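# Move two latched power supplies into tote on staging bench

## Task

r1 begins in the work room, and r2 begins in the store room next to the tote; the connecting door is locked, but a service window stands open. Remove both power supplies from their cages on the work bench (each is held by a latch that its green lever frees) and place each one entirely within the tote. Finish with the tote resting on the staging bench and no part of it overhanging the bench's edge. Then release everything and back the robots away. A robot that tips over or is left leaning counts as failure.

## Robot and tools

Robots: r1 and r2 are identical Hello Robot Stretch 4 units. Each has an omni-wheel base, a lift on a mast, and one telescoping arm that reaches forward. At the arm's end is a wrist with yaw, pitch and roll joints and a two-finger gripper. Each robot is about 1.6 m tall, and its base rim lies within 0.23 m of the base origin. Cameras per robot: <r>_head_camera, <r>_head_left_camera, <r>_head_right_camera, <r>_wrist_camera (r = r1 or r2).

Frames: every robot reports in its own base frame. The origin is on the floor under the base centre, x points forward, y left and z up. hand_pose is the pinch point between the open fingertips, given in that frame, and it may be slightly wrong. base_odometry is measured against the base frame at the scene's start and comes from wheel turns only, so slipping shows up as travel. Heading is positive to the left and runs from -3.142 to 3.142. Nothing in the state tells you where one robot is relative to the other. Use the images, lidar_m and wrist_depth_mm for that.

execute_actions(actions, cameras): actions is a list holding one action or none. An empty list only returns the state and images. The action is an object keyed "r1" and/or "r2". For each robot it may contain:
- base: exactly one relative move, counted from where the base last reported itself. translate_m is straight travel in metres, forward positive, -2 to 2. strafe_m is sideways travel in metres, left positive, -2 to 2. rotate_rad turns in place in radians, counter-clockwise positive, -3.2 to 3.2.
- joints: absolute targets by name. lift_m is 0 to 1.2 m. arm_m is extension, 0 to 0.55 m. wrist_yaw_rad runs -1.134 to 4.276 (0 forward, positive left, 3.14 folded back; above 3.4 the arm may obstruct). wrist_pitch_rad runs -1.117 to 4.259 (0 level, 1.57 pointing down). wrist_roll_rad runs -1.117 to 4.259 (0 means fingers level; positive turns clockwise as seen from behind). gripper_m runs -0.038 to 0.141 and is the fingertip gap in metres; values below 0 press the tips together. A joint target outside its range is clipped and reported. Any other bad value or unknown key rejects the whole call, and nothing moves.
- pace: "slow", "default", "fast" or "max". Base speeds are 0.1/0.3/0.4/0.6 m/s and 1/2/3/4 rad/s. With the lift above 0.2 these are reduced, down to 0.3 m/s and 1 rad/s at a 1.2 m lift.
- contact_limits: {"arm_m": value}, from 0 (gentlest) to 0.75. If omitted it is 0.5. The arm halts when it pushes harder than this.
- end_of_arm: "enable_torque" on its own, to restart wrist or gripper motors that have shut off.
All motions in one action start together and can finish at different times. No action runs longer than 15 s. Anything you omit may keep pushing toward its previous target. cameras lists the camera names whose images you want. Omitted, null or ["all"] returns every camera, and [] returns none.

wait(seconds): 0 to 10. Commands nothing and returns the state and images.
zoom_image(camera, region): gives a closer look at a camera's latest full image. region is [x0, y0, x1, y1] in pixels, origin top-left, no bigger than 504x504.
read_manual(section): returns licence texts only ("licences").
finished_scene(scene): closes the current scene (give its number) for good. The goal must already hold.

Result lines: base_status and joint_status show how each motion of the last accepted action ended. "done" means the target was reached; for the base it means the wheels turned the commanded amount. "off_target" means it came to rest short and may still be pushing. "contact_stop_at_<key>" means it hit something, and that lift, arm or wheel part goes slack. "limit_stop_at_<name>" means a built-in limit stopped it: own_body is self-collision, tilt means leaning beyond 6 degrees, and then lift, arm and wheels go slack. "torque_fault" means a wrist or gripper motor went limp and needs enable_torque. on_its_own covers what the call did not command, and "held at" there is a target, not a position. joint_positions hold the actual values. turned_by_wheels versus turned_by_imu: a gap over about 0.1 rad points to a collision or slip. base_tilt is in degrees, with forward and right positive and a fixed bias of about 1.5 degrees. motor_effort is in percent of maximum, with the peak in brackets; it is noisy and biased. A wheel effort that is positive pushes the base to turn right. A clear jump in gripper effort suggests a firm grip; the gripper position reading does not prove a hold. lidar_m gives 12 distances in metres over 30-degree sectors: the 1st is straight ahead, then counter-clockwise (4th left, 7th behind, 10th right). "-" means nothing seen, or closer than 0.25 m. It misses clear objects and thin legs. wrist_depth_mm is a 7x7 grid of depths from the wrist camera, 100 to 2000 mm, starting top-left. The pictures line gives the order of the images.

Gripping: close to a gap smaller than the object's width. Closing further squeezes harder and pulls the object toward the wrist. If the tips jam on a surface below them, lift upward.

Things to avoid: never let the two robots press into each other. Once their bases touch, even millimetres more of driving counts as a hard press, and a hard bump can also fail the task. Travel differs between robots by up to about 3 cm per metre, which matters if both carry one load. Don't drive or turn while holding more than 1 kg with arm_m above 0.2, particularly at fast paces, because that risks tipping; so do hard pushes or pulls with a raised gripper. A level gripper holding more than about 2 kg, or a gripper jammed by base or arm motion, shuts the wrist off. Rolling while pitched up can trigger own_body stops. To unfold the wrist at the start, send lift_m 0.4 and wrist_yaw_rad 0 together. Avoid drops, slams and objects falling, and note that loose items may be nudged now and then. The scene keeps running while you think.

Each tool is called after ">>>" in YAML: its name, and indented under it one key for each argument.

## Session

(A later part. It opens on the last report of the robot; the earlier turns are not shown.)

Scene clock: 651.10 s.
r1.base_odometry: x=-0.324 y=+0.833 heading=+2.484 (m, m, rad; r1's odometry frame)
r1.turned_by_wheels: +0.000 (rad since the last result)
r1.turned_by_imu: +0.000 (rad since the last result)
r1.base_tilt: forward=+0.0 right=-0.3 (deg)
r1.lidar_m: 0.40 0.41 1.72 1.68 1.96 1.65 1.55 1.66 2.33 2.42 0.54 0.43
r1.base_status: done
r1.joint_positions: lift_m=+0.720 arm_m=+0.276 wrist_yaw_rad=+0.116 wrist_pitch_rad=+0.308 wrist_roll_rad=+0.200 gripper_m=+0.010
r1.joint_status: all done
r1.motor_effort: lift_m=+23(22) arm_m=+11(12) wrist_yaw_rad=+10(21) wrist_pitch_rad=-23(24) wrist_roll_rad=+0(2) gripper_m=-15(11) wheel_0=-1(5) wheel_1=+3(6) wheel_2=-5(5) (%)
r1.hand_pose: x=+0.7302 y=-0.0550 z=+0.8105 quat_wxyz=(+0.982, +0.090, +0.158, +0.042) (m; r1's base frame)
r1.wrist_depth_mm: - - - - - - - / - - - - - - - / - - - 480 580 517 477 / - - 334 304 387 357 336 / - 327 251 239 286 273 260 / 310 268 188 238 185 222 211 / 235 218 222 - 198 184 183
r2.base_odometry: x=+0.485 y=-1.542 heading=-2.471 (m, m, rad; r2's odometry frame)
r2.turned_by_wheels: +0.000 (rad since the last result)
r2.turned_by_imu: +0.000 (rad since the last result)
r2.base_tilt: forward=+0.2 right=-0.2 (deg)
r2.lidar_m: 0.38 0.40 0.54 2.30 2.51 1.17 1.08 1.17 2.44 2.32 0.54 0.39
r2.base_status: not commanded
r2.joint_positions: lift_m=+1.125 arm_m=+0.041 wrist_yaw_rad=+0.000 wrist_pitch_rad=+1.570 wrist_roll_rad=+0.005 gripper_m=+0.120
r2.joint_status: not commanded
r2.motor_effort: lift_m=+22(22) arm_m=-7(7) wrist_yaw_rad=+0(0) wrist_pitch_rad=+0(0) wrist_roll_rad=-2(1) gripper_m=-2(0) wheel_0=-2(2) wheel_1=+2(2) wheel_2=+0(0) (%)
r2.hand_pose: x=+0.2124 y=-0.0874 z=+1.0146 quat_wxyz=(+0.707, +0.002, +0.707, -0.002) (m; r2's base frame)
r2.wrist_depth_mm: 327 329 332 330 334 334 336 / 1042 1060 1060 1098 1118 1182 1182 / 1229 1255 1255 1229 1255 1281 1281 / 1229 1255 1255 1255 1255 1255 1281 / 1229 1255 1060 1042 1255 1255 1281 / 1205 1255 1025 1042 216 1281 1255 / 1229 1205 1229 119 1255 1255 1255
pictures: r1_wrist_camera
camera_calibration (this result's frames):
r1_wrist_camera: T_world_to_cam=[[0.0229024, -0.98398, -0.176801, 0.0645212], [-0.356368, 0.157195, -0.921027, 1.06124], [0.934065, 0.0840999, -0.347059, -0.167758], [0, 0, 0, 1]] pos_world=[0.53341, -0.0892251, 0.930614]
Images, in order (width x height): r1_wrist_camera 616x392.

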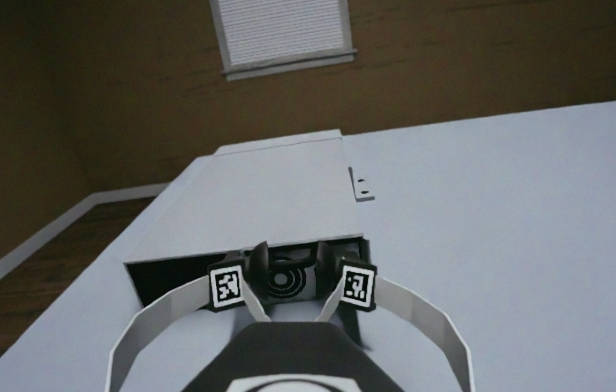

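>>> execute_actions:
  actions:
    - {"r1":{"joints":{"arm_m":0.283,"gripper_m":-0.014,"lift_m":0.718},"base":{"strafe_m":0.001},"pace":"slow"}}
  cameras: []

>>> execute_actions:
  actions:
    - {"r1":{"joints":{"arm_m":0.289,"gripper_m":-0.038,"lift_m":0.716},"base":{"strafe_m":0.001},"pace":"slow"}}
  cameras: ["r1_wrist_camera"]

>>> zoom_image:
  camera: "r1_wrist_camera"
  region: [230, 200, 410, 320]

Scene clock: 652.47 s.
r1.base_odometry: x=-0.324 y=+0.832 heading=+2.484 (m, m, rad; r1's odometry frame)
r1.turned_by_wheels: +0.000 (rad since the last result)
r1.turned_by_imu: +0.000 (rad since the last result)
r1.base_tilt: forward=-0.1 right=-0.3 (deg)
r1.lidar_m: 0.39 0.44 1.71 1.69 1.95 1.61 1.57 1.65 2.33 2.41 0.57 0.43
r1.base_status: done
r1.joint_positions: lift_m=+0.718 arm_m=+0.281 wrist_yaw_rad=+0.116 wrist_pitch_rad=+0.308 wrist_roll_rad=+0.200 gripper_m=-0.013
r1.joint_status: all done
r1.on_its_own: wrist_pitch_rad is at rest, and its effort (-25) is outside its rest range (-23 to +23)
r1.motor_effort: lift_m=+18(22) arm_m=+10(16) wrist_yaw_rad=+8(17) wrist_pitch_rad=-25(23) wrist_roll_rad=+1(2) gripper_m=-23(23) wheel_0=+1(1) wheel_1=+2(7) wheel_2=-5(6) (%)
r1.hand_pose: x=+0.7353 y=-0.0549 z=+0.8089 quat_wxyz=(+0.982, +0.090, +0.158, +0.042) (m; r1's base frame)
r1.wrist_depth_mm: - - - - - - - / - - - - - - - / - - - 469 569 512 469 / - - 329 301 379 353 330 / - 324 245 234 276 272 259 / 307 255 188 236 185 216 209 / 232 216 220 - 197 181 181
r2.base_odometry: x=+0.485 y=-1.542 heading=-2.471 (m, m, rad; r2's odometry frame)
r2.turned_by_wheels: +0.000 (rad since the last result)
r2.turned_by_imu: +0.000 (rad since the last result)
r2.base_tilt: forward=+0.2 right=-0.2 (deg)
r2.lidar_m: 0.36 0.39 0.53 2.29 2.50 1.15 1.07 1.17 2.41 2.33 0.59 0.38
r2.base_status: not commanded
r2.joint_positions: lift_m=+1.125 arm_m=+0.041 wrist_yaw_rad=+0.000 wrist_pitch_rad=+1.570 wrist_roll_rad=+0.005 gripper_m=+0.120
r2.joint_status: not commanded
r2.motor_effort: lift_m=+22(22) arm_m=-7(7) wrist_yaw_rad=+0(0) wrist_pitch_rad=-1(0) wrist_roll_rad=-1(4) gripper_m=+0(1) wheel_0=-2(2) wheel_1=+2(2) wheel_2=+0(0) (%)
r2.hand_pose: x=+0.2124 y=-0.0874 z=+1.0146 quat_wxyz=(+0.707, +0.002, +0.707, -0.002) (m; r2's base frame)
r2.wrist_depth_mm: 329 330 329 332 334 336 336 / 1025 1060 1078 1098 1118 1182 1182 / 1229 1229 1229 1281 1255 1255 1281 / 1255 1255 1255 1255 1255 1281 1281 / 1255 1229 1042 1042 1255 1255 1255 / 1229 1229 1025 1025 216 1255 1281 / 1255 1229 1255 119 1229 1255 1255
pictures: none
No camera images: the call's "cameras" was empty. Leave "cameras" out to get every camera's image.

Scene clock: 653.57 s.
r1.base_odometry: x=-0.325 y=+0.832 heading=+2.484 (m, m, rad; r1's odometry frame)
r1.turned_by_wheels: +0.000 (rad since the last result)
r1.turned_by_imu: +0.000 (rad since the last result)
r1.base_tilt: forward=-0.1 right=-0.4 (deg)
r1.lidar_m: 0.39 0.41 1.72 1.67 1.96 1.65 1.56 1.65 2.25 2.41 0.58 0.43
r1.base_status: done
r1.joint_positions: lift_m=+0.716 arm_m=+0.287 wrist_yaw_rad=+0.116 wrist_pitch_rad=+0.308 wrist_roll_rad=+0.200 gripper_m=-0.037
r1.joint_status: all done
r1.on_its_own: wrist_pitch_rad is at rest, and its effort (-25) is outside its rest range (-23 to +23)
r1.motor_effort: lift_m=+18(17) arm_m=+10(16) wrist_yaw_rad=+9(17) wrist_pitch_rad=-25(25) wrist_roll_rad=+1(2) gripper_m=-26(26) wheel_0=+1(3) wheel_1=+2(4) wheel_2=-5(7) (%)
r1.hand_pose: x=+0.7412 y=-0.0549 z=+0.8068 quat_wxyz=(+0.982, +0.090, +0.158, +0.042) (m; r1's base frame)
r1.wrist_depth_mm: - - - - - - - / - - - - - - - / - - - 462 559 500 462 / - - 327 296 377 347 325 / - 303 242 229 273 270 255 / 297 164 194 234 183 211 207 / 230 216 217 - 195 181 179
r2.base_odometry: x=+0.485 y=-1.542 heading=-2.471 (m, m, rad; r2's odometry frame)
r2.turned_by_wheels: +0.000 (rad since the last result)
r2.turned_by_imu: +0.000 (rad since the last result)
r2.base_tilt: forward=+0.2 right=-0.2 (deg)
r2.lidar_m: 0.36 0.39 0.54 2.27 2.50 1.15 1.10 1.19 2.39 2.33 0.57 0.39
r2.base_status: not commanded
r2.joint_positions: lift_m=+1.125 arm_m=+0.041 wrist_yaw_rad=+0.000 wrist_pitch_rad=+1.570 wrist_roll_rad=+0.005 gripper_m=+0.120
r2.joint_status: not commanded
r2.motor_effort: lift_m=+22(22) arm_m=-7(8) wrist_yaw_rad=+0(0) wrist_pitch_rad=+0(0) wrist_roll_rad=-3(3) gripper_m=-1(1) wheel_0=-2(2) wheel_1=+2(2) wheel_2=+0(0) (%)
r2.hand_pose: x=+0.2124 y=-0.0874 z=+1.0146 quat_wxyz=(+0.707, +0.002, +0.707, -0.002) (m; r2's base frame)
r2.wrist_depth_mm: 329 330 330 332 332 336 334 / 1025 1060 1078 1098 1138 1160 1182 / 1229 1229 1255 1255 1229 1281 1281 / 1255 1255 1255 1281 1255 1255 1255 / 1255 1229 1060 1025 1255 1255 1255 / 1229 1255 1042 1042 216 1229 1229 / 1229 1229 1205 119 1255 1281 1281
pictures: r1_wrist_camera
camera_calibration (this result's frames):
r1_wrist_camera: T_world_to_cam=[[0.0230969, -0.983982, -0.176764, 0.0635214], [-0.356787, 0.157055, -0.920889, 1.06198], [0.9339, 0.0843366, -0.347444, -0.17886], [0, 0, 0, 1]] pos_world=[0.544469, -0.0892001, 0.927048]
Images, in order (width x height): r1_wrist_camera 616x392.

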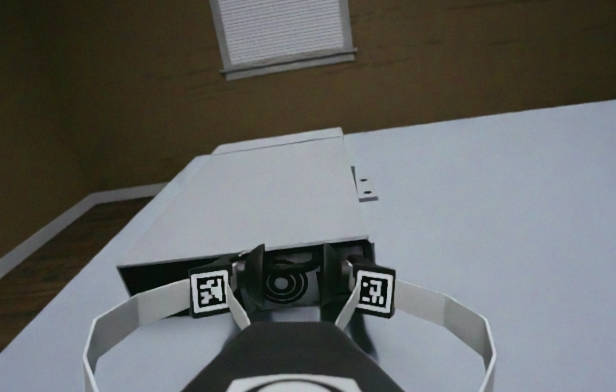

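Region (230, 200, 410, 320) of r1_wrist_camera's 616x392 image, scaled by 2.800.

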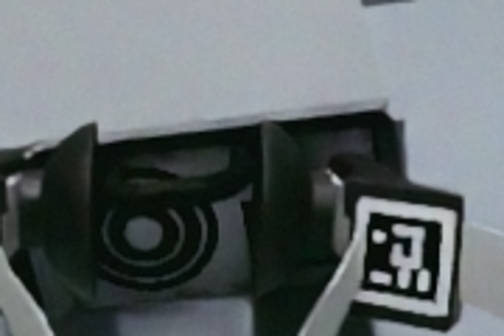

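>>> execute_actions:
  actions:
    - {"r1":{"joints":{"arm_m":0.280,"lift_m":0.715},"pace":"slow"}}
  cameras: ["r1_wrist_camera"]

>>> zoom_image:
  camera: "r1_wrist_camera"
  region: [230, 200, 410, 320]

Scene clock: 654.60 s.
r1.base_odometry: x=-0.325 y=+0.832 heading=+2.484 (m, m, rad; r1's odometry frame)
r1.turned_by_wheels: +0.000 (rad since the last result)
r1.turned_by_imu: +0.000 (rad since the last result)
r1.base_tilt: forward=+0.0 right=-0.4 (deg)
r1.lidar_m: 0.39 0.41 1.69 1.69 1.93 1.65 1.57 1.64 2.29 2.41 0.56 0.42
r1.base_status: not commanded
r1.joint_positions: lift_m=+0.715 arm_m=+0.283 wrist_yaw_rad=+0.122 wrist_pitch_rad=+0.304 wrist_roll_rad=+0.200 gripper_m=-0.037
r1.joint_status: all done
r1.motor_effort: lift_m=+20(19) arm_m=-14(13) wrist_yaw_rad=-7(10) wrist_pitch_rad=-12(23) wrist_roll_rad=-1(0) gripper_m=-33(33) wheel_0=-2(2) wheel_1=+0(2) wheel_2=+3(5) (%)
r1.hand_pose: x=+0.7373 y=-0.0532 z=+0.8069 quat_wxyz=(+0.983, +0.089, +0.156, +0.045) (m; r1's base frame)
r1.wrist_depth_mm: - - - - - - - / - - - - - - - / - - - 462 569 504 469 / - - 327 298 370 349 327 / - 320 245 231 274 267 254 / 303 245 182 235 182 211 206 / 229 214 218 - 195 181 179
r2.base_odometry: x=+0.485 y=-1.542 heading=-2.471 (m, m, rad; r2's odometry frame)
r2.turned_by_wheels: +0.000 (rad since the last result)
r2.turned_by_imu: +0.000 (rad since the last result)
r2.base_tilt: forward=+0.2 right=-0.2 (deg)
r2.lidar_m: 0.35 0.39 0.55 2.31 2.50 1.14 1.09 1.20 2.40 2.33 0.59 0.40
r2.base_status: not commanded
r2.joint_positions: lift_m=+1.125 arm_m=+0.041 wrist_yaw_rad=+0.000 wrist_pitch_rad=+1.570 wrist_roll_rad=+0.005 gripper_m=+0.120
r2.joint_status: not commanded
r2.motor_effort: lift_m=+22(22) arm_m=-7(7) wrist_yaw_rad=+0(0) wrist_pitch_rad=+0(1) wrist_roll_rad=-3(2) gripper_m=+0(0) wheel_0=-2(2) wheel_1=+2(2) wheel_2=+0(0) (%)
r2.hand_pose: x=+0.2124 y=-0.0874 z=+1.0146 quat_wxyz=(+0.707, +0.002, +0.707, -0.002) (m; r2's base frame)
r2.wrist_depth_mm: 327 329 330 332 334 334 336 / 1025 1042 1060 1098 1118 1160 1182 / 1229 1255 1255 1255 1255 1255 1281 / 1229 1229 1255 1255 1281 1229 1255 / 1229 1229 1042 1025 1255 1229 1255 / 1205 1229 1008 1025 216 1255 1229 / 1205 1229 1229 119 1255 1229 1255
pictures: r1_wrist_camera
camera_calibration (this result's frames):
r1_wrist_camera: T_world_to_cam=[[0.0294741, -0.98374, -0.177162, 0.0608897], [-0.353689, 0.155508, -0.922346, 1.05922], [0.934899, 0.0898454, -0.343354, -0.179132], [0, 0, 0, 1]] pos_world=[0.540308, -0.088723, 0.926246]
Images, in order (width x height): r1_wrist_camera 616x392.

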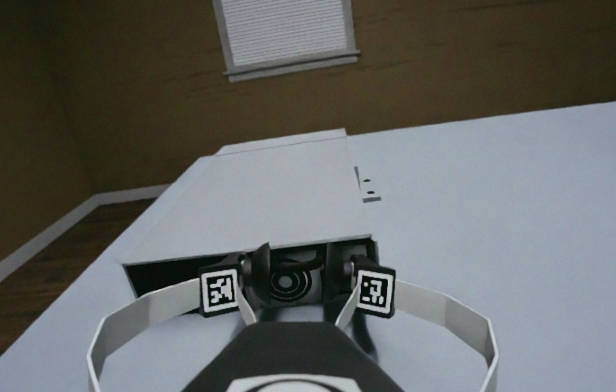

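Region (230, 200, 410, 320) of r1_wrist_camera's 616x392 image, scaled by 2.800.

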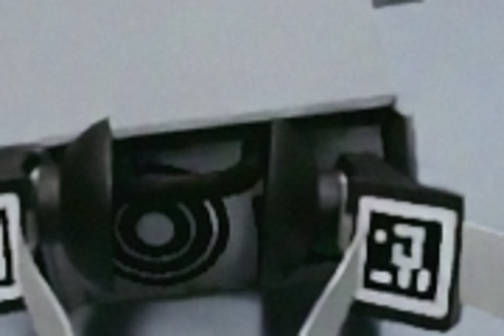

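>>> execute_actions:
  actions:
    - {"r1":{"joints":{"arm_m":0.278},"pace":"slow"}}
  cameras: ["r1_wrist_camera"]

>>> zoom_image:
  camera: "r1_wrist_camera"
  region: [230, 200, 410, 320]

Scene clock: 655.27 s.
r1.base_odometry: x=-0.325 y=+0.832 heading=+2.484 (m, m, rad; r1's odometry frame)
r1.turned_by_wheels: +0.000 (rad since the last result)
r1.turned_by_imu: +0.000 (rad since the last result)
r1.base_tilt: forward=+0.1 right=-0.4 (deg)
r1.lidar_m: 0.39 0.41 1.73 1.70 1.97 1.65 1.56 1.63 2.31 2.41 0.56 0.43
r1.base_status: not commanded
r1.joint_positions: lift_m=+0.715 arm_m=+0.281 wrist_yaw_rad=+0.122 wrist_pitch_rad=+0.303 wrist_roll_rad=+0.200 gripper_m=-0.037
r1.joint_status: all done
r1.motor_effort: lift_m=+19(20) arm_m=-14(17) wrist_yaw_rad=-9(10) wrist_pitch_rad=-10(11) wrist_roll_rad=+0(2) gripper_m=-33(35) wheel_0=-2(2) wheel_1=-1(1) wheel_2=+5(5) (%)
r1.hand_pose: x=+0.7354 y=-0.0532 z=+0.8072 quat_wxyz=(+0.983, +0.089, +0.156, +0.045) (m; r1's base frame)
r1.wrist_depth_mm: - - - - - - - / - - - - - - - / - - - 466 574 504 473 / - - 334 301 370 353 330 / - 325 245 230 276 271 257 / 307 247 183 236 182 212 208 / 232 216 220 - 195 182 180
r2.base_odometry: x=+0.485 y=-1.542 heading=-2.471 (m, m, rad; r2's odometry frame)
r2.turned_by_wheels: +0.000 (rad since the last result)
r2.turned_by_imu: +0.000 (rad since the last result)
r2.base_tilt: forward=+0.1 right=-0.2 (deg)
r2.lidar_m: 0.37 0.40 0.53 2.27 2.52 1.15 1.10 1.15 2.43 2.33 0.57 0.39
r2.base_status: not commanded
r2.joint_positions: lift_m=+1.125 arm_m=+0.041 wrist_yaw_rad=+0.000 wrist_pitch_rad=+1.570 wrist_roll_rad=+0.005 gripper_m=+0.120
r2.joint_status: not commanded
r2.motor_effort: lift_m=+22(22) arm_m=-7(7) wrist_yaw_rad=+0(0) wrist_pitch_rad=-1(0) wrist_roll_rad=-2(2) gripper_m=+0(1) wheel_0=-2(2) wheel_1=+2(2) wheel_2=+0(0) (%)
r2.hand_pose: x=+0.2124 y=-0.0874 z=+1.0146 quat_wxyz=(+0.707, +0.002, +0.707, -0.002) (m; r2's base frame)
r2.wrist_depth_mm: 327 329 330 332 334 334 336 / 1025 1042 1060 1078 1138 1160 1182 / 1229 1255 1255 1255 1255 1255 1255 / 1281 1255 1281 1255 1255 1255 1281 / 1229 1229 1060 1042 1255 1255 1255 / 1229 1205 1008 1008 215 1255 1255 / 1205 1229 1229 119 1255 1255 1255
pictures: r1_wrist_camera
camera_calibration (this result's frames):
r1_wrist_camera: T_world_to_cam=[[0.0298524, -0.983708, -0.177277, 0.0608793], [-0.352771, 0.155574, -0.922686, 1.05838], [0.935233, 0.0900824, -0.342379, -0.178276], [0, 0, 0, 1]] pos_world=[0.53828, -0.0887105, 0.926311]
Images, in order (width x height): r1_wrist_camera 616x392.

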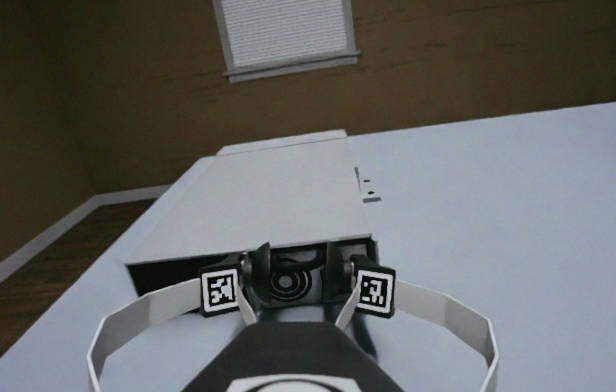

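Region (230, 200, 410, 320) of r1_wrist_camera's 616x392 image, scaled by 2.800.

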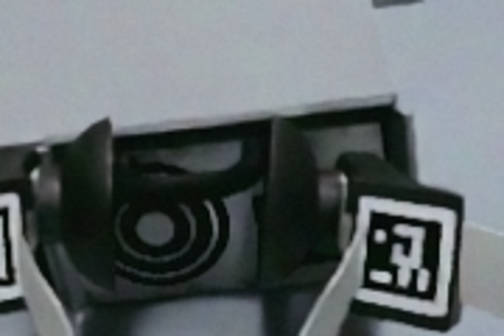

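It appears to be moving with the gripper. Continue.

>>> execute_actions:
  actions:
    - {"r1":{"joints":{"arm_m":0.275},"pace":"slow"}}
  cameras: ["r1_wrist_camera"]

>>> zoom_image:
  camera: "r1_wrist_camera"
  region: [230, 200, 410, 320]

Scene clock: 656.00 s.
r1.base_odometry: x=-0.325 y=+0.832 heading=+2.484 (m, m, rad; r1's odometry frame)
r1.turned_by_wheels: +0.000 (rad since the last result)
r1.turned_by_imu: +0.000 (rad since the last result)
r1.base_tilt: forward=-0.1 right=-0.4 (deg)
r1.lidar_m: 0.39 0.44 1.73 1.69 1.93 1.65 1.57 1.64 2.32 2.43 0.60 0.41
r1.base_status: not commanded
r1.joint_positions: lift_m=+0.715 arm_m=+0.277 wrist_yaw_rad=+0.119 wrist_pitch_rad=+0.305 wrist_roll_rad=+0.200 gripper_m=-0.037
r1.joint_status: all done
r1.motor_effort: lift_m=+20(19) arm_m=-10(15) wrist_yaw_rad=+1(10) wrist_pitch_rad=-17(17) wrist_roll_rad=+0(1) gripper_m=-29(32) wheel_0=+0(2) wheel_1=+1(1) wheel_2=+0(5) (%)
r1.hand_pose: x=+0.7312 y=-0.0541 z=+0.8065 quat_wxyz=(+0.983, +0.090, +0.157, +0.043) (m; r1's base frame)
r1.wrist_depth_mm: - - - - - - - / - - - - - - - / - - - 473 569 508 466 / - - 327 296 377 351 330 / - 319 249 233 273 267 255 / 304 162 180 236 182 211 207 / 230 213 218 - 195 180 179
r2.base_odometry: x=+0.485 y=-1.542 heading=-2.471 (m, m, rad; r2's odometry frame)
r2.turned_by_wheels: +0.000 (rad since the last result)
r2.turned_by_imu: +0.000 (rad since the last result)
r2.base_tilt: forward=+0.2 right=-0.2 (deg)
r2.lidar_m: 0.38 0.38 0.52 2.31 2.48 1.16 1.09 1.18 2.43 2.33 0.55 0.40
r2.base_status: not commanded
r2.joint_positions: lift_m=+1.125 arm_m=+0.041 wrist_yaw_rad=+0.000 wrist_pitch_rad=+1.570 wrist_roll_rad=+0.005 gripper_m=+0.120
r2.joint_status: not commanded
r2.motor_effort: lift_m=+22(22) arm_m=-7(7) wrist_yaw_rad=+0(0) wrist_pitch_rad=+0(0) wrist_roll_rad=-3(5) gripper_m=-2(0) wheel_0=-2(2) wheel_1=+2(2) wheel_2=-1(0) (%)
r2.hand_pose: x=+0.2124 y=-0.0874 z=+1.0146 quat_wxyz=(+0.707, +0.002, +0.707, -0.002) (m; r2's base frame)
r2.wrist_depth_mm: 327 329 330 332 334 334 336 / 1025 1042 1078 1098 1138 1160 1182 / 1229 1229 1255 1255 1255 1281 1255 / 1229 1255 1255 1255 1281 1255 1281 / 1255 1229 1042 1025 1255 1281 1281 / 1255 1229 1025 1025 215 1255 1255 / 1255 1229 1229 119 1229 1229 1229
pictures: r1_wrist_camera
camera_calibration (this result's frames):
r1_wrist_camera: T_world_to_cam=[[0.0260685, -0.983844, -0.177117, 0.0625471], [-0.35445, 0.156569, -0.921874, 1.05705], [0.934712, 0.0868109, -0.344642, -0.172397], [0, 0, 0, 1]] pos_world=[0.534181, -0.0889987, 0.926129]
Images, in order (width x height): r1_wrist_camera 616x392.

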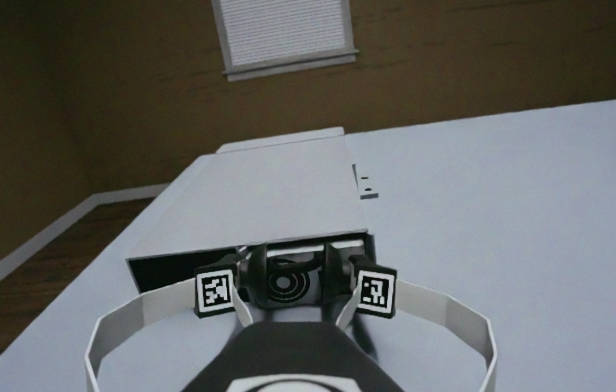

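Region (230, 200, 410, 320) of r1_wrist_camera's 616x392 image, scaled by 2.800.

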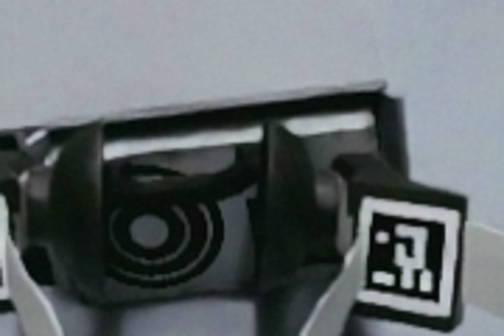

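>>> execute_actions:
  actions:
    - {"r1":{"joints":{"arm_m":0.17,"lift_m":0.712},"pace":"slow"}}
  cameras: ["r1_wrist_camera"]

Scene clock: 658.40 s.
r1.base_odometry: x=-0.325 y=+0.832 heading=+2.484 (m, m, rad; r1's odometry frame)
r1.turned_by_wheels: +0.000 (rad since the last result)
r1.turned_by_imu: +0.000 (rad since the last result)
r1.base_tilt: forward=-0.1 right=-0.4 (deg)
r1.lidar_m: 0.40 0.43 1.71 1.69 1.94 1.65 1.57 1.67 2.29 2.41 0.58 0.43
r1.base_status: not commanded
r1.joint_positions: lift_m=+0.712 arm_m=+0.172 wrist_yaw_rad=+0.120 wrist_pitch_rad=+0.304 wrist_roll_rad=+0.200 gripper_m=-0.037
r1.joint_status: all done
r1.motor_effort: lift_m=+18(19) arm_m=-10(7) wrist_yaw_rad=-1(1) wrist_pitch_rad=-12(17) wrist_roll_rad=+1(2) gripper_m=-30(28) wheel_0=-1(0) wheel_1=+0(0) wheel_2=+0(0) (%)
r1.hand_pose: x=+0.6264 y=-0.0539 z=+0.8041 quat_wxyz=(+0.983, +0.090, +0.156, +0.044) (m; r1's base frame)
r1.wrist_depth_mm: - - - - - - - / - - - - - - - / - - - 469 574 508 462 / - - 387 309 368 349 325 / - 355 320 236 276 266 254 / 297 163 181 232 182 209 205 / 229 213 216 - 193 178 178
r2.base_odometry: x=+0.485 y=-1.542 heading=-2.471 (m, m, rad; r2's odometry frame)
r2.turned_by_wheels: +0.000 (rad since the last result)
r2.turned_by_imu: +0.001 (rad since the last result)
r2.base_tilt: forward=+0.2 right=-0.2 (deg)
r2.lidar_m: 0.38 0.38 0.55 2.30 2.51 1.16 1.07 1.18 2.40 2.33 0.57 0.40
r2.base_status: not commanded
r2.joint_positions: lift_m=+1.125 arm_m=+0.041 wrist_yaw_rad=+0.000 wrist_pitch_rad=+1.570 wrist_roll_rad=+0.005 gripper_m=+0.120
r2.joint_status: not commanded
r2.motor_effort: lift_m=+22(22) arm_m=-7(7) wrist_yaw_rad=+0(0) wrist_pitch_rad=-1(1) wrist_roll_rad=-4(3) gripper_m=-1(2) wheel_0=-2(2) wheel_1=+2(1) wheel_2=+0(0) (%)
r2.hand_pose: x=+0.2124 y=-0.0874 z=+1.0146 quat_wxyz=(+0.707, +0.002, +0.707, -0.002) (m; r2's base frame)
r2.wrist_depth_mm: 327 329 330 332 334 334 336 / 1025 1042 1078 1118 1138 1160 1182 / 1255 1229 1255 1255 1255 1255 1281 / 1229 1255 1229 1229 1229 1229 1255 / 1229 1229 1042 1042 1229 1255 1255 / 1229 1229 1025 1025 216 1255 1255 / 1229 1229 1229 119 1255 1229 1255
pictures: r1_wrist_camera
camera_calibration (this result's frames):
r1_wrist_camera: T_world_to_cam=[[0.0269861, -0.983795, -0.177256, 0.0645896], [-0.353152, 0.156504, -0.922383, 1.01725], [0.935177, 0.0874897, -0.343205, -0.0767217], [0, 0, 0, 1]] pos_world=[0.429247, -0.0889476, 0.923409]
Images, in order (width x height): r1_wrist_camera 616x392.

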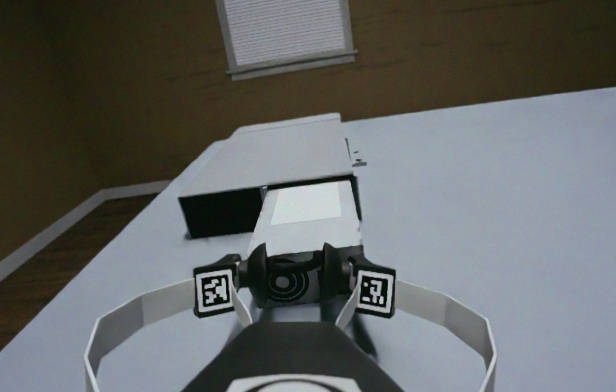

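>>> execute_actions:
  actions:
    - {"r1":{"joints":{"arm_m":0.05,"lift_m":0.710},"pace":"slow"}}
  cameras: ["r1_wrist_camera"]

>>> execute_actions:
  actions:
    - {"r1":{"joints":{"arm_m":0.036,"gripper_m":0.04,"lift_m":0.713},"pace":"slow"}}
  cameras: ["r1_wrist_camera"]

>>> execute_actions:
  actions:
    - {"r1":{"joints":{"arm_m":0.0},"pace":"default"}}
  cameras: ["r1_wrist_camera"]

Scene clock: 661.03 s.
r1.base_odometry: x=-0.325 y=+0.832 heading=+2.484 (m, m, rad; r1's odometry frame)
r1.turned_by_wheels: +0.000 (rad since the last result)
r1.turned_by_imu: +0.000 (rad since the last result)
r1.base_tilt: forward=-0.1 right=-0.3 (deg)
r1.lidar_m: 0.42 0.43 1.74 1.68 1.95 1.63 1.59 1.64 2.32 2.37 0.55 0.42
r1.base_status: not commanded
r1.joint_positions: lift_m=+0.710 arm_m=+0.052 wrist_yaw_rad=+0.120 wrist_pitch_rad=+0.303 wrist_roll_rad=+0.200 gripper_m=-0.037
r1.joint_status: all done
r1.motor_effort: lift_m=+17(17) arm_m=-9(10) wrist_yaw_rad=-3(1) wrist_pitch_rad=-11(12) wrist_roll_rad=+0(1) gripper_m=-28(30) wheel_0=-1(1) wheel_1=+1(0) wheel_2=+0(0) (%)
r1.hand_pose: x=+0.5064 y=-0.0538 z=+0.8023 quat_wxyz=(+0.983, +0.090, +0.156, +0.044) (m; r1's base frame)
r1.wrist_depth_mm: - - - - - - - / - - - - - - 798 / - - 759 535 569 504 462 / - - 462 309 377 349 324 / - 353 317 234 279 266 254 / 287 163 195 232 185 208 204 / 228 213 215 - 193 178 177
r2.base_odometry: x=+0.485 y=-1.542 heading=-2.471 (m, m, rad; r2's odometry frame)
r2.turned_by_wheels: +0.000 (rad since the last result)
r2.turned_by_imu: +0.001 (rad since the last result)
r2.base_tilt: forward=+0.1 right=-0.2 (deg)
r2.lidar_m: 0.37 0.41 0.56 2.29 2.50 1.15 1.09 1.15 2.40 2.32 0.59 0.41
r2.base_status: not commanded
r2.joint_positions: lift_m=+1.125 arm_m=+0.041 wrist_yaw_rad=+0.000 wrist_pitch_rad=+1.570 wrist_roll_rad=+0.005 gripper_m=+0.120
r2.joint_status: not commanded
r2.motor_effort: lift_m=+22(22) arm_m=-7(7) wrist_yaw_rad=+0(0) wrist_pitch_rad=+0(0) wrist_roll_rad=-2(5) gripper_m=-1(1) wheel_0=-3(2) wheel_1=+2(2) wheel_2=+0(0) (%)
r2.hand_pose: x=+0.2124 y=-0.0874 z=+1.0146 quat_wxyz=(+0.707, +0.002, +0.707, -0.002) (m; r2's base frame)
r2.wrist_depth_mm: 327 327 330 330 336 334 336 / 1025 1042 1060 1098 1118 1160 1205 / 1229 1255 1255 1229 1281 1281 1281 / 1229 1229 1229 1255 1255 1255 1281 / 1229 1255 1060 1042 1255 1229 1255 / 1229 1229 1025 1025 216 1281 1255 / 1229 1205 1229 119 1255 1255 1255
pictures: r1_wrist_camera
camera_calibration (this result's frames):
r1_wrist_camera: T_world_to_cam=[[0.0275686, -0.983771, -0.177299, 0.0673907], [-0.352792, 0.156378, -0.922542, 0.973076], [0.935295, 0.0879829, -0.342756, 0.0344981], [0, 0, 0, 1]] pos_world=[0.30917, -0.0889057, 0.921476]
Images, in order (width x height): r1_wrist_camera 616x392.

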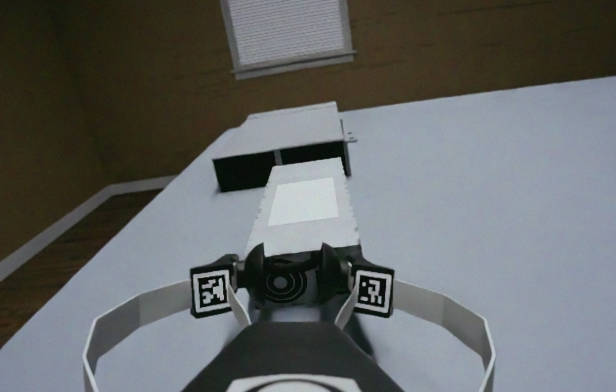

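Scene clock: 663.70 s.
r1.base_odometry: x=-0.325 y=+0.832 heading=+2.484 (m, m, rad; r1's odometry frame)
r1.turned_by_wheels: +0.000 (rad since the last result)
r1.turned_by_imu: +0.000 (rad since the last result)
r1.base_tilt: forward=+0.0 right=-0.4 (deg)
r1.lidar_m: 0.42 0.43 1.73 1.70 1.95 1.63 1.57 1.64 2.29 2.41 0.56 0.43
r1.base_status: not commanded
r1.joint_positions: lift_m=+0.713 arm_m=+0.037 wrist_yaw_rad=+0.120 wrist_pitch_rad=+0.302 wrist_roll_rad=+0.200 gripper_m=+0.040
r1.joint_status: all done
r1.motor_effort: lift_m=+22(24) arm_m=-8(13) wrist_yaw_rad=-3(3) wrist_pitch_rad=-6(18) wrist_roll_rad=-1(0) gripper_m=-2(29) wheel_0=+0(1) wheel_1=+0(0) wheel_2=+0(0) (%)
r1.hand_pose: x=+0.4924 y=-0.0538 z=+0.8053 quat_wxyz=(+0.983, +0.090, +0.155, +0.044) (m; r1's base frame)
r1.wrist_depth_mm: - - - - - - - / - - - - - - - / - - - 549 585 512 480 / - - 473 319 389 362 334 / - 362 312 247 283 273 258 / 310 272 196 237 195 220 209 / 234 216 221 - 195 182 181
r2.base_odometry: x=+0.485 y=-1.542 heading=-2.471 (m, m, rad; r2's odometry frame)
r2.turned_by_wheels: +0.000 (rad since the last result)
r2.turned_by_imu: +0.001 (rad since the last result)
r2.base_tilt: forward=+0.2 right=-0.2 (deg)
r2.lidar_m: 0.38 0.40 0.55 2.26 2.50 1.17 1.09 1.15 2.40 2.32 0.56 0.41
r2.base_status: not commanded
r2.joint_positions: lift_m=+1.125 arm_m=+0.041 wrist_yaw_rad=+0.000 wrist_pitch_rad=+1.570 wrist_roll_rad=+0.005 gripper_m=+0.120
r2.joint_status: not commanded
r2.motor_effort: lift_m=+22(22) arm_m=-7(7) wrist_yaw_rad=+0(0) wrist_pitch_rad=+0(0) wrist_roll_rad=-2(1) gripper_m=-1(1) wheel_0=-2(2) wheel_1=+2(2) wheel_2=-1(0) (%)
r2.hand_pose: x=+0.2124 y=-0.0874 z=+1.0146 quat_wxyz=(+0.707, +0.002, +0.707, -0.002) (m; r2's base frame)
r2.wrist_depth_mm: 327 329 330 329 332 334 336 / 1042 1042 1078 1098 1138 1182 1182 / 1229 1255 1255 1255 1255 1281 1308 / 1229 1255 1255 1281 1255 1255 1255 / 1229 1229 1042 1042 1255 1255 1255 / 1229 1229 1025 1008 215 1281 1255 / 1255 1229 1255 119 1255 1255 1255
pictures: r1_wrist_camera
camera_calibration (this result's frames):
r1_wrist_camera: T_world_to_cam=[[0.0278846, -0.983751, -0.177362, 0.0682264], [-0.351107, 0.156487, -0.923166, 0.970662], [0.93592, 0.0880152, -0.341038, 0.04695], [0, 0, 0, 1]] pos_world=[0.294962, -0.0889105, 0.924195]
Images, in order (width x height): r1_wrist_camera 616x392.

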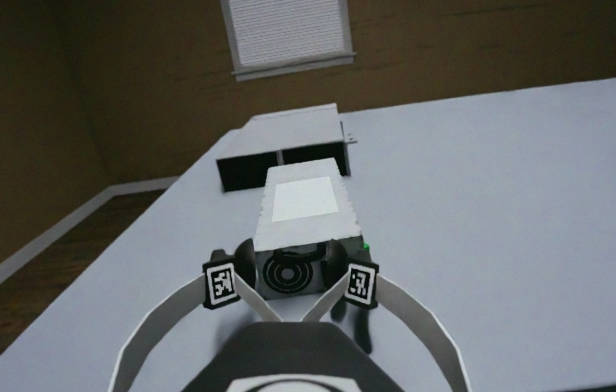

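Scene clock: 664.57 s.
r1.base_odometry: x=-0.325 y=+0.832 heading=+2.484 (m, m, rad; r1's odometry frame)
r1.turned_by_wheels: +0.000 (rad since the last result)
r1.turned_by_imu: +0.000 (rad since the last result)
r1.base_tilt: forward=+0.0 right=-0.3 (deg)
r1.lidar_m: 0.42 0.41 1.72 1.70 1.96 1.64 1.57 1.64 2.30 2.41 0.58 0.42
r1.base_status: not commanded
r1.joint_positions: lift_m=+0.713 arm_m=+0.003 wrist_yaw_rad=+0.120 wrist_pitch_rad=+0.302 wrist_roll_rad=+0.200 gripper_m=+0.040
r1.joint_status: all done
r1.motor_effort: lift_m=+22(22) arm_m=-9(8) wrist_yaw_rad=-3(2) wrist_pitch_rad=-7(7) wrist_roll_rad=-1(0) gripper_m=-3(4) wheel_0=-1(1) wheel_1=+0(0) wheel_2=+0(0) (%)
r1.hand_pose: x=+0.4573 y=-0.0538 z=+0.8053 quat_wxyz=(+0.983, +0.090, +0.155, +0.044) (m; r1's base frame)
r1.wrist_depth_mm: - - - - - - - / - - - - - - 820 / - - - 559 580 521 473 / - - 477 322 389 357 334 / - 364 327 281 285 273 259 / 309 272 196 237 196 220 211 / 233 216 221 - 203 198 200
r2.base_odometry: x=+0.485 y=-1.542 heading=-2.471 (m, m, rad; r2's odometry frame)
r2.turned_by_wheels: +0.000 (rad since the last result)
r2.turned_by_imu: +0.000 (rad since the last result)
r2.base_tilt: forward=+0.1 right=-0.2 (deg)
r2.lidar_m: 0.36 0.41 0.56 2.27 2.47 1.13 1.08 1.18 2.45 2.32 0.59 0.41
r2.base_status: not commanded
r2.joint_positions: lift_m=+1.125 arm_m=+0.041 wrist_yaw_rad=+0.000 wrist_pitch_rad=+1.570 wrist_roll_rad=+0.005 gripper_m=+0.120
r2.joint_status: not commanded
r2.motor_effort: lift_m=+22(22) arm_m=-7(7) wrist_yaw_rad=+0(0) wrist_pitch_rad=-1(0) wrist_roll_rad=-2(3) gripper_m=-1(2) wheel_0=-2(2) wheel_1=+2(2) wheel_2=+0(0) (%)
r2.hand_pose: x=+0.2124 y=-0.0874 z=+1.0146 quat_wxyz=(+0.707, +0.002, +0.707, -0.002) (m; r2's base frame)
r2.wrist_depth_mm: 329 330 330 330 332 334 338 / 1025 1042 1078 1098 1138 1160 1182 / 1255 1229 1255 1281 1255 1255 1255 / 1229 1229 1255 1255 1281 1255 1281 / 1229 1255 1060 1025 1255 1255 1255 / 1255 1229 1025 1042 216 1255 1255 / 1205 1229 1229 119 1229 1255 1255
pictures: r1_wrist_camera
camera_calibration (this result's frames):
r1_wrist_camera: T_world_to_cam=[[0.0277447, -0.983759, -0.177336, 0.0692036], [-0.351353, 0.156488, -0.923072, 0.958335], [0.935832, 0.0879182, -0.341305, 0.0799542], [0, 0, 0, 1]] pos_world=[0.25997, -0.0889173, 0.924173]
Images, in order (width x height): r1_wrist_camera 616x392.

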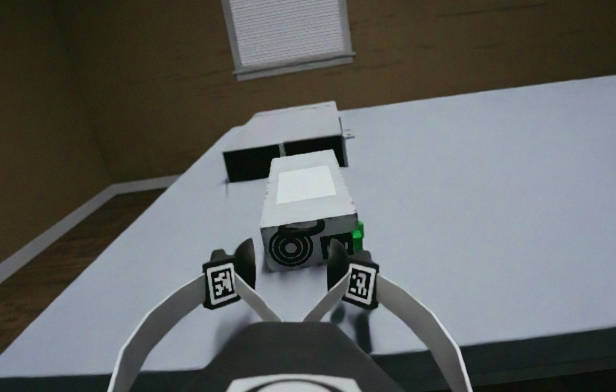

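>>> execute_actions:
  actions:
    - {"r1":{"joints":{"lift_m":0.98,"gripper_m":0.12,"wrist_roll_rad":0,"wrist_yaw_rad":0},"base":{"strafe_m":0.03},"pace":"fast"}}
  cameras: []

>>> execute_actions:
  actions:
    - {"r1":{"joints":{"wrist_pitch_rad":1.57,"arm_m":0.44},"pace":"fast"}}
  cameras: ["r1_wrist_camera","r1_head_camera"]

Scene clock: 666.50 s.
r1.base_odometry: x=-0.343 y=+0.808 heading=+2.484 (m, m, rad; r1's odometry frame)
r1.turned_by_wheels: +0.000 (rad since the last result)
r1.turned_by_imu: +0.000 (rad since the last result)
r1.base_tilt: forward=-0.1 right=-0.4 (deg)
r1.lidar_m: 0.41 0.45 1.69 1.67 1.91 1.62 1.56 1.63 2.32 2.43 0.57 0.41
r1.base_status: done
r1.joint_positions: lift_m=+0.980 arm_m=+0.002 wrist_yaw_rad=+0.000 wrist_pitch_rad=+0.302 wrist_roll_rad=+0.000 gripper_m=+0.120
r1.joint_status: all done
r1.motor_effort: lift_m=+23(25) arm_m=-9(9) wrist_yaw_rad=-2(5) wrist_pitch_rad=-5(7) wrist_roll_rad=-3(6) gripper_m=+1(3) wheel_0=+1(7) wheel_1=+1(11) wheel_2=+0(0) (%)
r1.hand_pose: x=+0.4488 y=-0.0874 z=+1.0722 quat_wxyz=(+0.989, +0.000, +0.150, +0.000) (m; r1's base frame)
r1.wrist_depth_mm: - - - - - - - / - - - - - - - / - - - - - - - / - - - - - - - / - - 778 788 820 854 866 / 1756 1576 597 609 603 668 668 / 1430 569 549 - 569 544 564
r2.base_odometry: x=+0.485 y=-1.542 heading=-2.471 (m, m, rad; r2's odometry frame)
r2.turned_by_wheels: +0.000 (rad since the last result)
r2.turned_by_imu: +0.000 (rad since the last result)
r2.base_tilt: forward=+0.1 right=-0.3 (deg)
r2.lidar_m: 0.37 0.39 0.53 2.27 2.49 1.13 1.09 1.16 2.41 2.32 0.58 0.38
r2.base_status: not commanded
r2.joint_positions: lift_m=+1.125 arm_m=+0.041 wrist_yaw_rad=+0.000 wrist_pitch_rad=+1.570 wrist_roll_rad=+0.005 gripper_m=+0.120
r2.joint_status: not commanded
r2.motor_effort: lift_m=+22(22) arm_m=-7(7) wrist_yaw_rad=+0(0) wrist_pitch_rad=-1(1) wrist_roll_rad=-3(3) gripper_m=+0(1) wheel_0=-2(2) wheel_1=+2(2) wheel_2=+0(0) (%)
r2.hand_pose: x=+0.2124 y=-0.0874 z=+1.0146 quat_wxyz=(+0.707, +0.002, +0.707, -0.002) (m; r2's base frame)
r2.wrist_depth_mm: 327 329 330 330 332 334 336 / 1025 1060 1060 1098 1118 1160 1205 / 1229 1255 1281 1255 1281 1229 1255 / 1229 1255 1281 1255 1255 1255 1255 / 1229 1229 1060 1042 1255 1255 1255 / 1229 1229 1025 1042 216 1229 1255 / 1205 1229 1229 119 1255 1255 1255
pictures: none
No camera images: the call's "cameras" was empty. Leave "cameras" out to get every camera's image.

Scene clock: 668.50 s.
r1.base_odometry: x=-0.343 y=+0.808 heading=+2.484 (m, m, rad; r1's odometry frame)
r1.turned_by_wheels: +0.000 (rad since the last result)
r1.turned_by_imu: +0.000 (rad since the last result)
r1.base_tilt: forward=+0.0 right=-0.4 (deg)
r1.lidar_m: 0.40 0.44 1.68 1.64 1.90 1.65 1.58 1.68 2.31 2.45 0.59 0.42
r1.base_status: not commanded
r1.joint_positions: lift_m=+0.980 arm_m=+0.438 wrist_yaw_rad=+0.000 wrist_pitch_rad=+1.570 wrist_roll_rad=+0.000 gripper_m=+0.120
r1.joint_status: all done
r1.motor_effort: lift_m=+22(22) arm_m=+9(13) wrist_yaw_rad=-3(0) wrist_pitch_rad=-1(4) wrist_roll_rad=+1(2) gripper_m=+1(1) wheel_0=+1(0) wheel_1=+1(1) wheel_2=+0(0) (%)
r1.hand_pose: x=+0.6097 y=-0.0874 z=+0.8695 quat_wxyz=(+0.707, +0.000, +0.707, +0.000) (m; r1's base frame)
r1.wrist_depth_mm: 312 312 272 277 320 325 327 / 315 315 322 322 327 329 334 / 683 320 322 287 327 336 336 / 683 324 327 289 334 338 340 / 683 324 329 291 334 342 345 / 327 329 330 293 340 345 347 / 1098 334 336 - 343 347 351
r2.base_odometry: x=+0.485 y=-1.542 heading=-2.471 (m, m, rad; r2's odometry frame)
r2.turned_by_wheels: +0.000 (rad since the last result)
r2.turned_by_imu: +0.000 (rad since the last result)
r2.base_tilt: forward=+0.1 right=-0.2 (deg)
r2.lidar_m: 0.38 0.41 0.56 2.31 2.48 1.15 1.05 1.18 2.43 2.31 0.58 0.41
r2.base_status: not commanded
r2.joint_positions: lift_m=+1.125 arm_m=+0.041 wrist_yaw_rad=+0.000 wrist_pitch_rad=+1.570 wrist_roll_rad=+0.005 gripper_m=+0.120
r2.joint_status: not commanded
r2.motor_effort: lift_m=+22(22) arm_m=-7(7) wrist_yaw_rad=+0(0) wrist_pitch_rad=+0(1) wrist_roll_rad=-2(2) gripper_m=-1(1) wheel_0=-2(2) wheel_1=+2(2) wheel_2=+0(0) (%)
r2.hand_pose: x=+0.2124 y=-0.0874 z=+1.0146 quat_wxyz=(+0.707, +0.002, +0.707, -0.002) (m; r2's base frame)
r2.wrist_depth_mm: 329 329 330 334 334 334 336 / 1008 1060 1078 1098 1118 1182 1182 / 1229 1229 1255 1255 1281 1281 1281 / 1255 1255 1255 1229 1255 1281 1255 / 1205 1255 1060 1042 1255 1255 1255 / 1205 1229 1025 1042 215 1255 1255 / 1229 1229 1229 120 1205 1255 1255
pictures: r1_head_camera, r1_wrist_camera
camera_calibration (this result's frames):
r1_wrist_camera: T_world_to_cam=[[0.00263643, -0.999437, 0.0334329, -0.126017], [-0.999207, -0.00130468, 0.0397929, 0.620363], [-0.0397269, -0.0335113, -0.998648, 1.11802], [0, 0, 0, 1]] pos_world=[0.664619, -0.0876707, 1.09604]
Images, in order (width x height): r1_head_camera 420x560, r1_wrist_camera 616x392.

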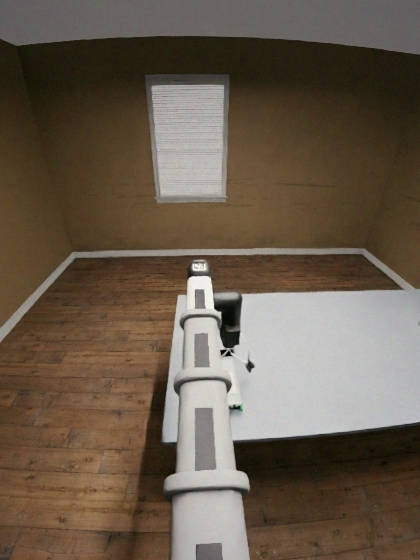

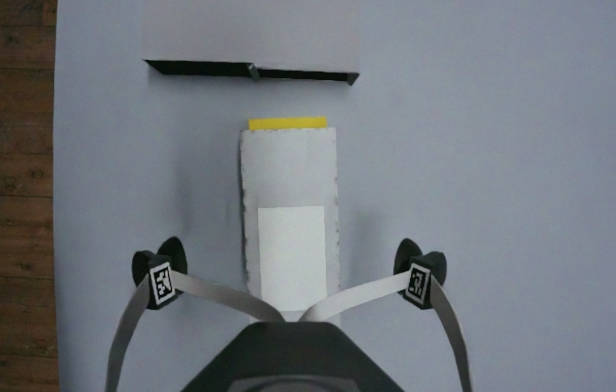

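>>> execute_actions:
  actions:
    - {"r1":{"joints":{"lift_m":0.903,"wrist_roll_rad":-0.03,"gripper_m":0.1},"pace":"default"}}
  cameras: []

>>> execute_actions:
  actions:
    - {"r1":{"joints":{"gripper_m":0.005},"pace":"default"}}
  cameras: []

>>> execute_actions:
  actions:
    - {"r1":{"joints":{"lift_m":0.95,"wrist_roll_rad":0},"pace":"default"}}
  cameras: ["r1_wrist_camera"]

Scene clock: 669.97 s.
r1.base_odometry: x=-0.343 y=+0.808 heading=+2.484 (m, m, rad; r1's odometry frame)
r1.turned_by_wheels: +0.000 (rad since the last result)
r1.turned_by_imu: +0.000 (rad since the last result)
r1.base_tilt: forward=+0.0 right=-0.4 (deg)
r1.lidar_m: 0.40 0.43 1.69 1.65 1.86 1.64 1.57 1.62 2.33 2.45 0.60 0.43
r1.base_status: not commanded
r1.joint_positions: lift_m=+0.903 arm_m=+0.438 wrist_yaw_rad=+0.000 wrist_pitch_rad=+1.570 wrist_roll_rad=-0.030 gripper_m=+0.100
r1.joint_status: all done
r1.motor_effort: lift_m=+17(20) arm_m=+9(9) wrist_yaw_rad=-2(3) wrist_pitch_rad=-1(1) wrist_roll_rad=-3(2) gripper_m=+0(2) wheel_0=+1(1) wheel_1=+1(1) wheel_2=+0(0) (%)
r1.hand_pose: x=+0.6097 y=-0.0874 z=+0.7930 quat_wxyz=(+0.707, -0.011, +0.707, +0.011) (m; r1's base frame)
r1.wrist_depth_mm: 237 240 240 201 247 250 253 / 241 243 246 248 250 253 256 / 243 245 247 211 254 256 259 / 244 249 250 213 256 259 262 / 249 251 215 215 259 263 265 / 252 252 216 216 260 265 265 / 254 256 259 - 264 266 270
r2.base_odometry: x=+0.485 y=-1.542 heading=-2.471 (m, m, rad; r2's odometry frame)
r2.turned_by_wheels: +0.000 (rad since the last result)
r2.turned_by_imu: +0.000 (rad since the last result)
r2.base_tilt: forward=+0.2 right=-0.2 (deg)
r2.lidar_m: 0.38 0.39 0.53 2.31 2.48 1.12 1.08 1.18 2.43 2.32 0.56 0.40
r2.base_status: not commanded
r2.joint_positions: lift_m=+1.125 arm_m=+0.041 wrist_yaw_rad=+0.000 wrist_pitch_rad=+1.570 wrist_roll_rad=+0.005 gripper_m=+0.120
r2.joint_status: not commanded
r2.motor_effort: lift_m=+22(22) arm_m=-7(7) wrist_yaw_rad=+0(0) wrist_pitch_rad=+0(0) wrist_roll_rad=-4(3) gripper_m=-1(0) wheel_0=-2(2) wheel_1=+2(2) wheel_2=+0(0) (%)
r2.hand_pose: x=+0.2124 y=-0.0874 z=+1.0146 quat_wxyz=(+0.707, +0.002, +0.707, -0.002) (m; r2's base frame)
r2.wrist_depth_mm: 327 329 330 332 332 332 336 / 1025 1042 1078 1098 1138 1160 1182 / 1255 1281 1255 1229 1255 1281 1281 / 1255 1255 1255 1255 1255 1281 1281 / 1229 1229 1060 1025 1255 1281 1255 / 1229 1205 1025 1008 216 1255 1281 / 1229 1229 1229 119 1255 1229 1255
pictures: none
No camera images: the call's "cameras" was empty. Leave "cameras" out to get every camera's image.

Scene clock: 671.73 s.
r1.base_odometry: x=-0.343 y=+0.808 heading=+2.484 (m, m, rad; r1's odometry frame)
r1.turned_by_wheels: +0.000 (rad since the last result)
r1.turned_by_imu: +0.000 (rad since the last result)
r1.base_tilt: forward=+0.0 right=-0.3 (deg)
r1.lidar_m: 0.37 0.46 1.70 1.66 1.87 1.63 1.58 1.65 2.30 2.43 0.56 0.42
r1.base_status: not commanded
r1.joint_positions: lift_m=+0.903 arm_m=+0.438 wrist_yaw_rad=+0.000 wrist_pitch_rad=+1.570 wrist_roll_rad=-0.030 gripper_m=+0.006
r1.joint_status: all done
r1.motor_effort: lift_m=+20(20) arm_m=+9(9) wrist_yaw_rad=-1(1) wrist_pitch_rad=+1(1) wrist_roll_rad=+1(2) gripper_m=-30(30) wheel_0=+1(1) wheel_1=+1(1) wheel_2=+0(0) (%)
r1.hand_pose: x=+0.6097 y=-0.0874 z=+0.7927 quat_wxyz=(+0.707, -0.011, +0.707, +0.011) (m; r1's base frame)
r1.wrist_depth_mm: 236 237 238 199 244 248 250 / 237 241 242 243 248 251 253 / 240 244 245 197 250 254 255 / 244 247 249 200 255 257 258 / 247 249 200 201 256 258 260 / 249 173 200 203 186 262 265 / 253 255 256 - 262 265 267
r2.base_odometry: x=+0.485 y=-1.542 heading=-2.471 (m, m, rad; r2's odometry frame)
r2.turned_by_wheels: +0.000 (rad since the last result)
r2.turned_by_imu: +0.000 (rad since the last result)
r2.base_tilt: forward=+0.1 right=-0.2 (deg)
r2.lidar_m: 0.37 0.40 0.52 2.30 2.51 1.15 1.08 1.16 2.43 2.33 0.59 0.40
r2.base_status: not commanded
r2.joint_positions: lift_m=+1.125 arm_m=+0.041 wrist_yaw_rad=+0.000 wrist_pitch_rad=+1.570 wrist_roll_rad=+0.005 gripper_m=+0.120
r2.joint_status: not commanded
r2.motor_effort: lift_m=+22(22) arm_m=-7(7) wrist_yaw_rad=+0(0) wrist_pitch_rad=+0(0) wrist_roll_rad=-4(1) gripper_m=-1(1) wheel_0=-2(2) wheel_1=+2(2) wheel_2=+0(0) (%)
r2.hand_pose: x=+0.2124 y=-0.0874 z=+1.0146 quat_wxyz=(+0.707, +0.002, +0.707, -0.002) (m; r2's base frame)
r2.wrist_depth_mm: 329 330 330 332 332 334 336 / 1025 1042 1042 1098 1138 1160 1182 / 1229 1229 1229 1255 1281 1281 1255 / 1229 1229 1255 1255 1255 1255 1281 / 1229 1229 1060 1025 1229 1255 1255 / 1229 1229 1008 1025 215 1255 1255 / 1229 1229 1229 119 1255 1229 1255
pictures: none
No camera images: the call's "cameras" was empty. Leave "cameras" out to get every camera's image.

Scene clock: 672.80 s.
r1.base_odometry: x=-0.343 y=+0.808 heading=+2.484 (m, m, rad; r1's odometry frame)
r1.turned_by_wheels: +0.000 (rad since the last result)
r1.turned_by_imu: +0.000 (rad since the last result)
r1.base_tilt: forward=+0.0 right=-0.4 (deg)
r1.lidar_m: 0.38 0.41 1.69 1.65 1.88 1.64 1.56 1.65 2.32 2.42 0.60 0.43
r1.base_status: not commanded
r1.joint_positions: lift_m=+0.949 arm_m=+0.438 wrist_yaw_rad=+0.000 wrist_pitch_rad=+1.570 wrist_roll_rad=+0.000 gripper_m=+0.006
r1.joint_status: all done
r1.motor_effort: lift_m=+26(28) arm_m=+9(8) wrist_yaw_rad=-2(3) wrist_pitch_rad=+0(0) wrist_roll_rad=+0(4) gripper_m=-30(30) wheel_0=+1(1) wheel_1=+1(1) wheel_2=+0(0) (%)
r1.hand_pose: x=+0.6097 y=-0.0874 z=+0.8392 quat_wxyz=(+0.707, +0.000, +0.707, +0.000) (m; r1's base frame)
r1.wrist_depth_mm: 279 274 240 242 291 293 297 / 282 285 287 290 296 297 300 / 285 290 291 197 297 300 301 / 290 290 291 199 301 304 306 / 291 294 201 200 303 307 310 / 297 173 202 204 186 310 312 / 300 301 306 - 312 315 319
r2.base_odometry: x=+0.485 y=-1.542 heading=-2.471 (m, m, rad; r2's odometry frame)
r2.turned_by_wheels: +0.000 (rad since the last result)
r2.turned_by_imu: +0.000 (rad since the last result)
r2.base_tilt: forward=+0.2 right=-0.2 (deg)
r2.lidar_m: 0.37 0.38 0.55 2.26 2.49 1.17 1.08 1.18 2.41 2.33 0.58 0.41
r2.base_status: not commanded
r2.joint_positions: lift_m=+1.125 arm_m=+0.041 wrist_yaw_rad=+0.000 wrist_pitch_rad=+1.570 wrist_roll_rad=+0.005 gripper_m=+0.120
r2.joint_status: not commanded
r2.motor_effort: lift_m=+22(22) arm_m=-7(7) wrist_yaw_rad=+0(0) wrist_pitch_rad=+0(1) wrist_roll_rad=-1(2) gripper_m=+0(0) wheel_0=-2(2) wheel_1=+2(2) wheel_2=+0(0) (%)
r2.hand_pose: x=+0.2124 y=-0.0874 z=+1.0146 quat_wxyz=(+0.707, +0.002, +0.707, -0.002) (m; r2's base frame)
r2.wrist_depth_mm: 329 327 330 330 334 334 334 / 1025 1060 1078 1098 1138 1160 1182 / 1229 1229 1255 1255 1255 1255 1281 / 1229 1229 1255 1255 1255 1255 1281 / 1229 1255 1042 1025 1229 1255 1281 / 1205 1229 1025 1042 216 1255 1255 / 1205 1205 1205 119 1255 1255 1255
pictures: r1_wrist_camera
camera_calibration (this result's frames):
r1_wrist_camera: T_world_to_cam=[[0.0028661, -0.999437, 0.0334333, -0.125144], [-0.999207, -0.00153471, 0.0397802, 0.62156], [-0.0397065, -0.0335208, -0.998649, 1.08774], [0, 0, 0, 1]] pos_world=[0.664616, -0.087658, 1.06573]
Images, in order (width x height): r1_wrist_camera 616x392.

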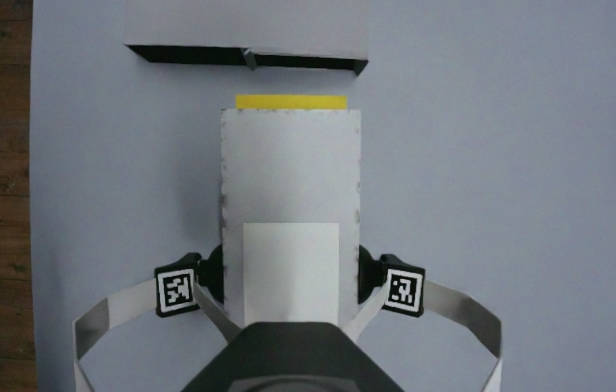

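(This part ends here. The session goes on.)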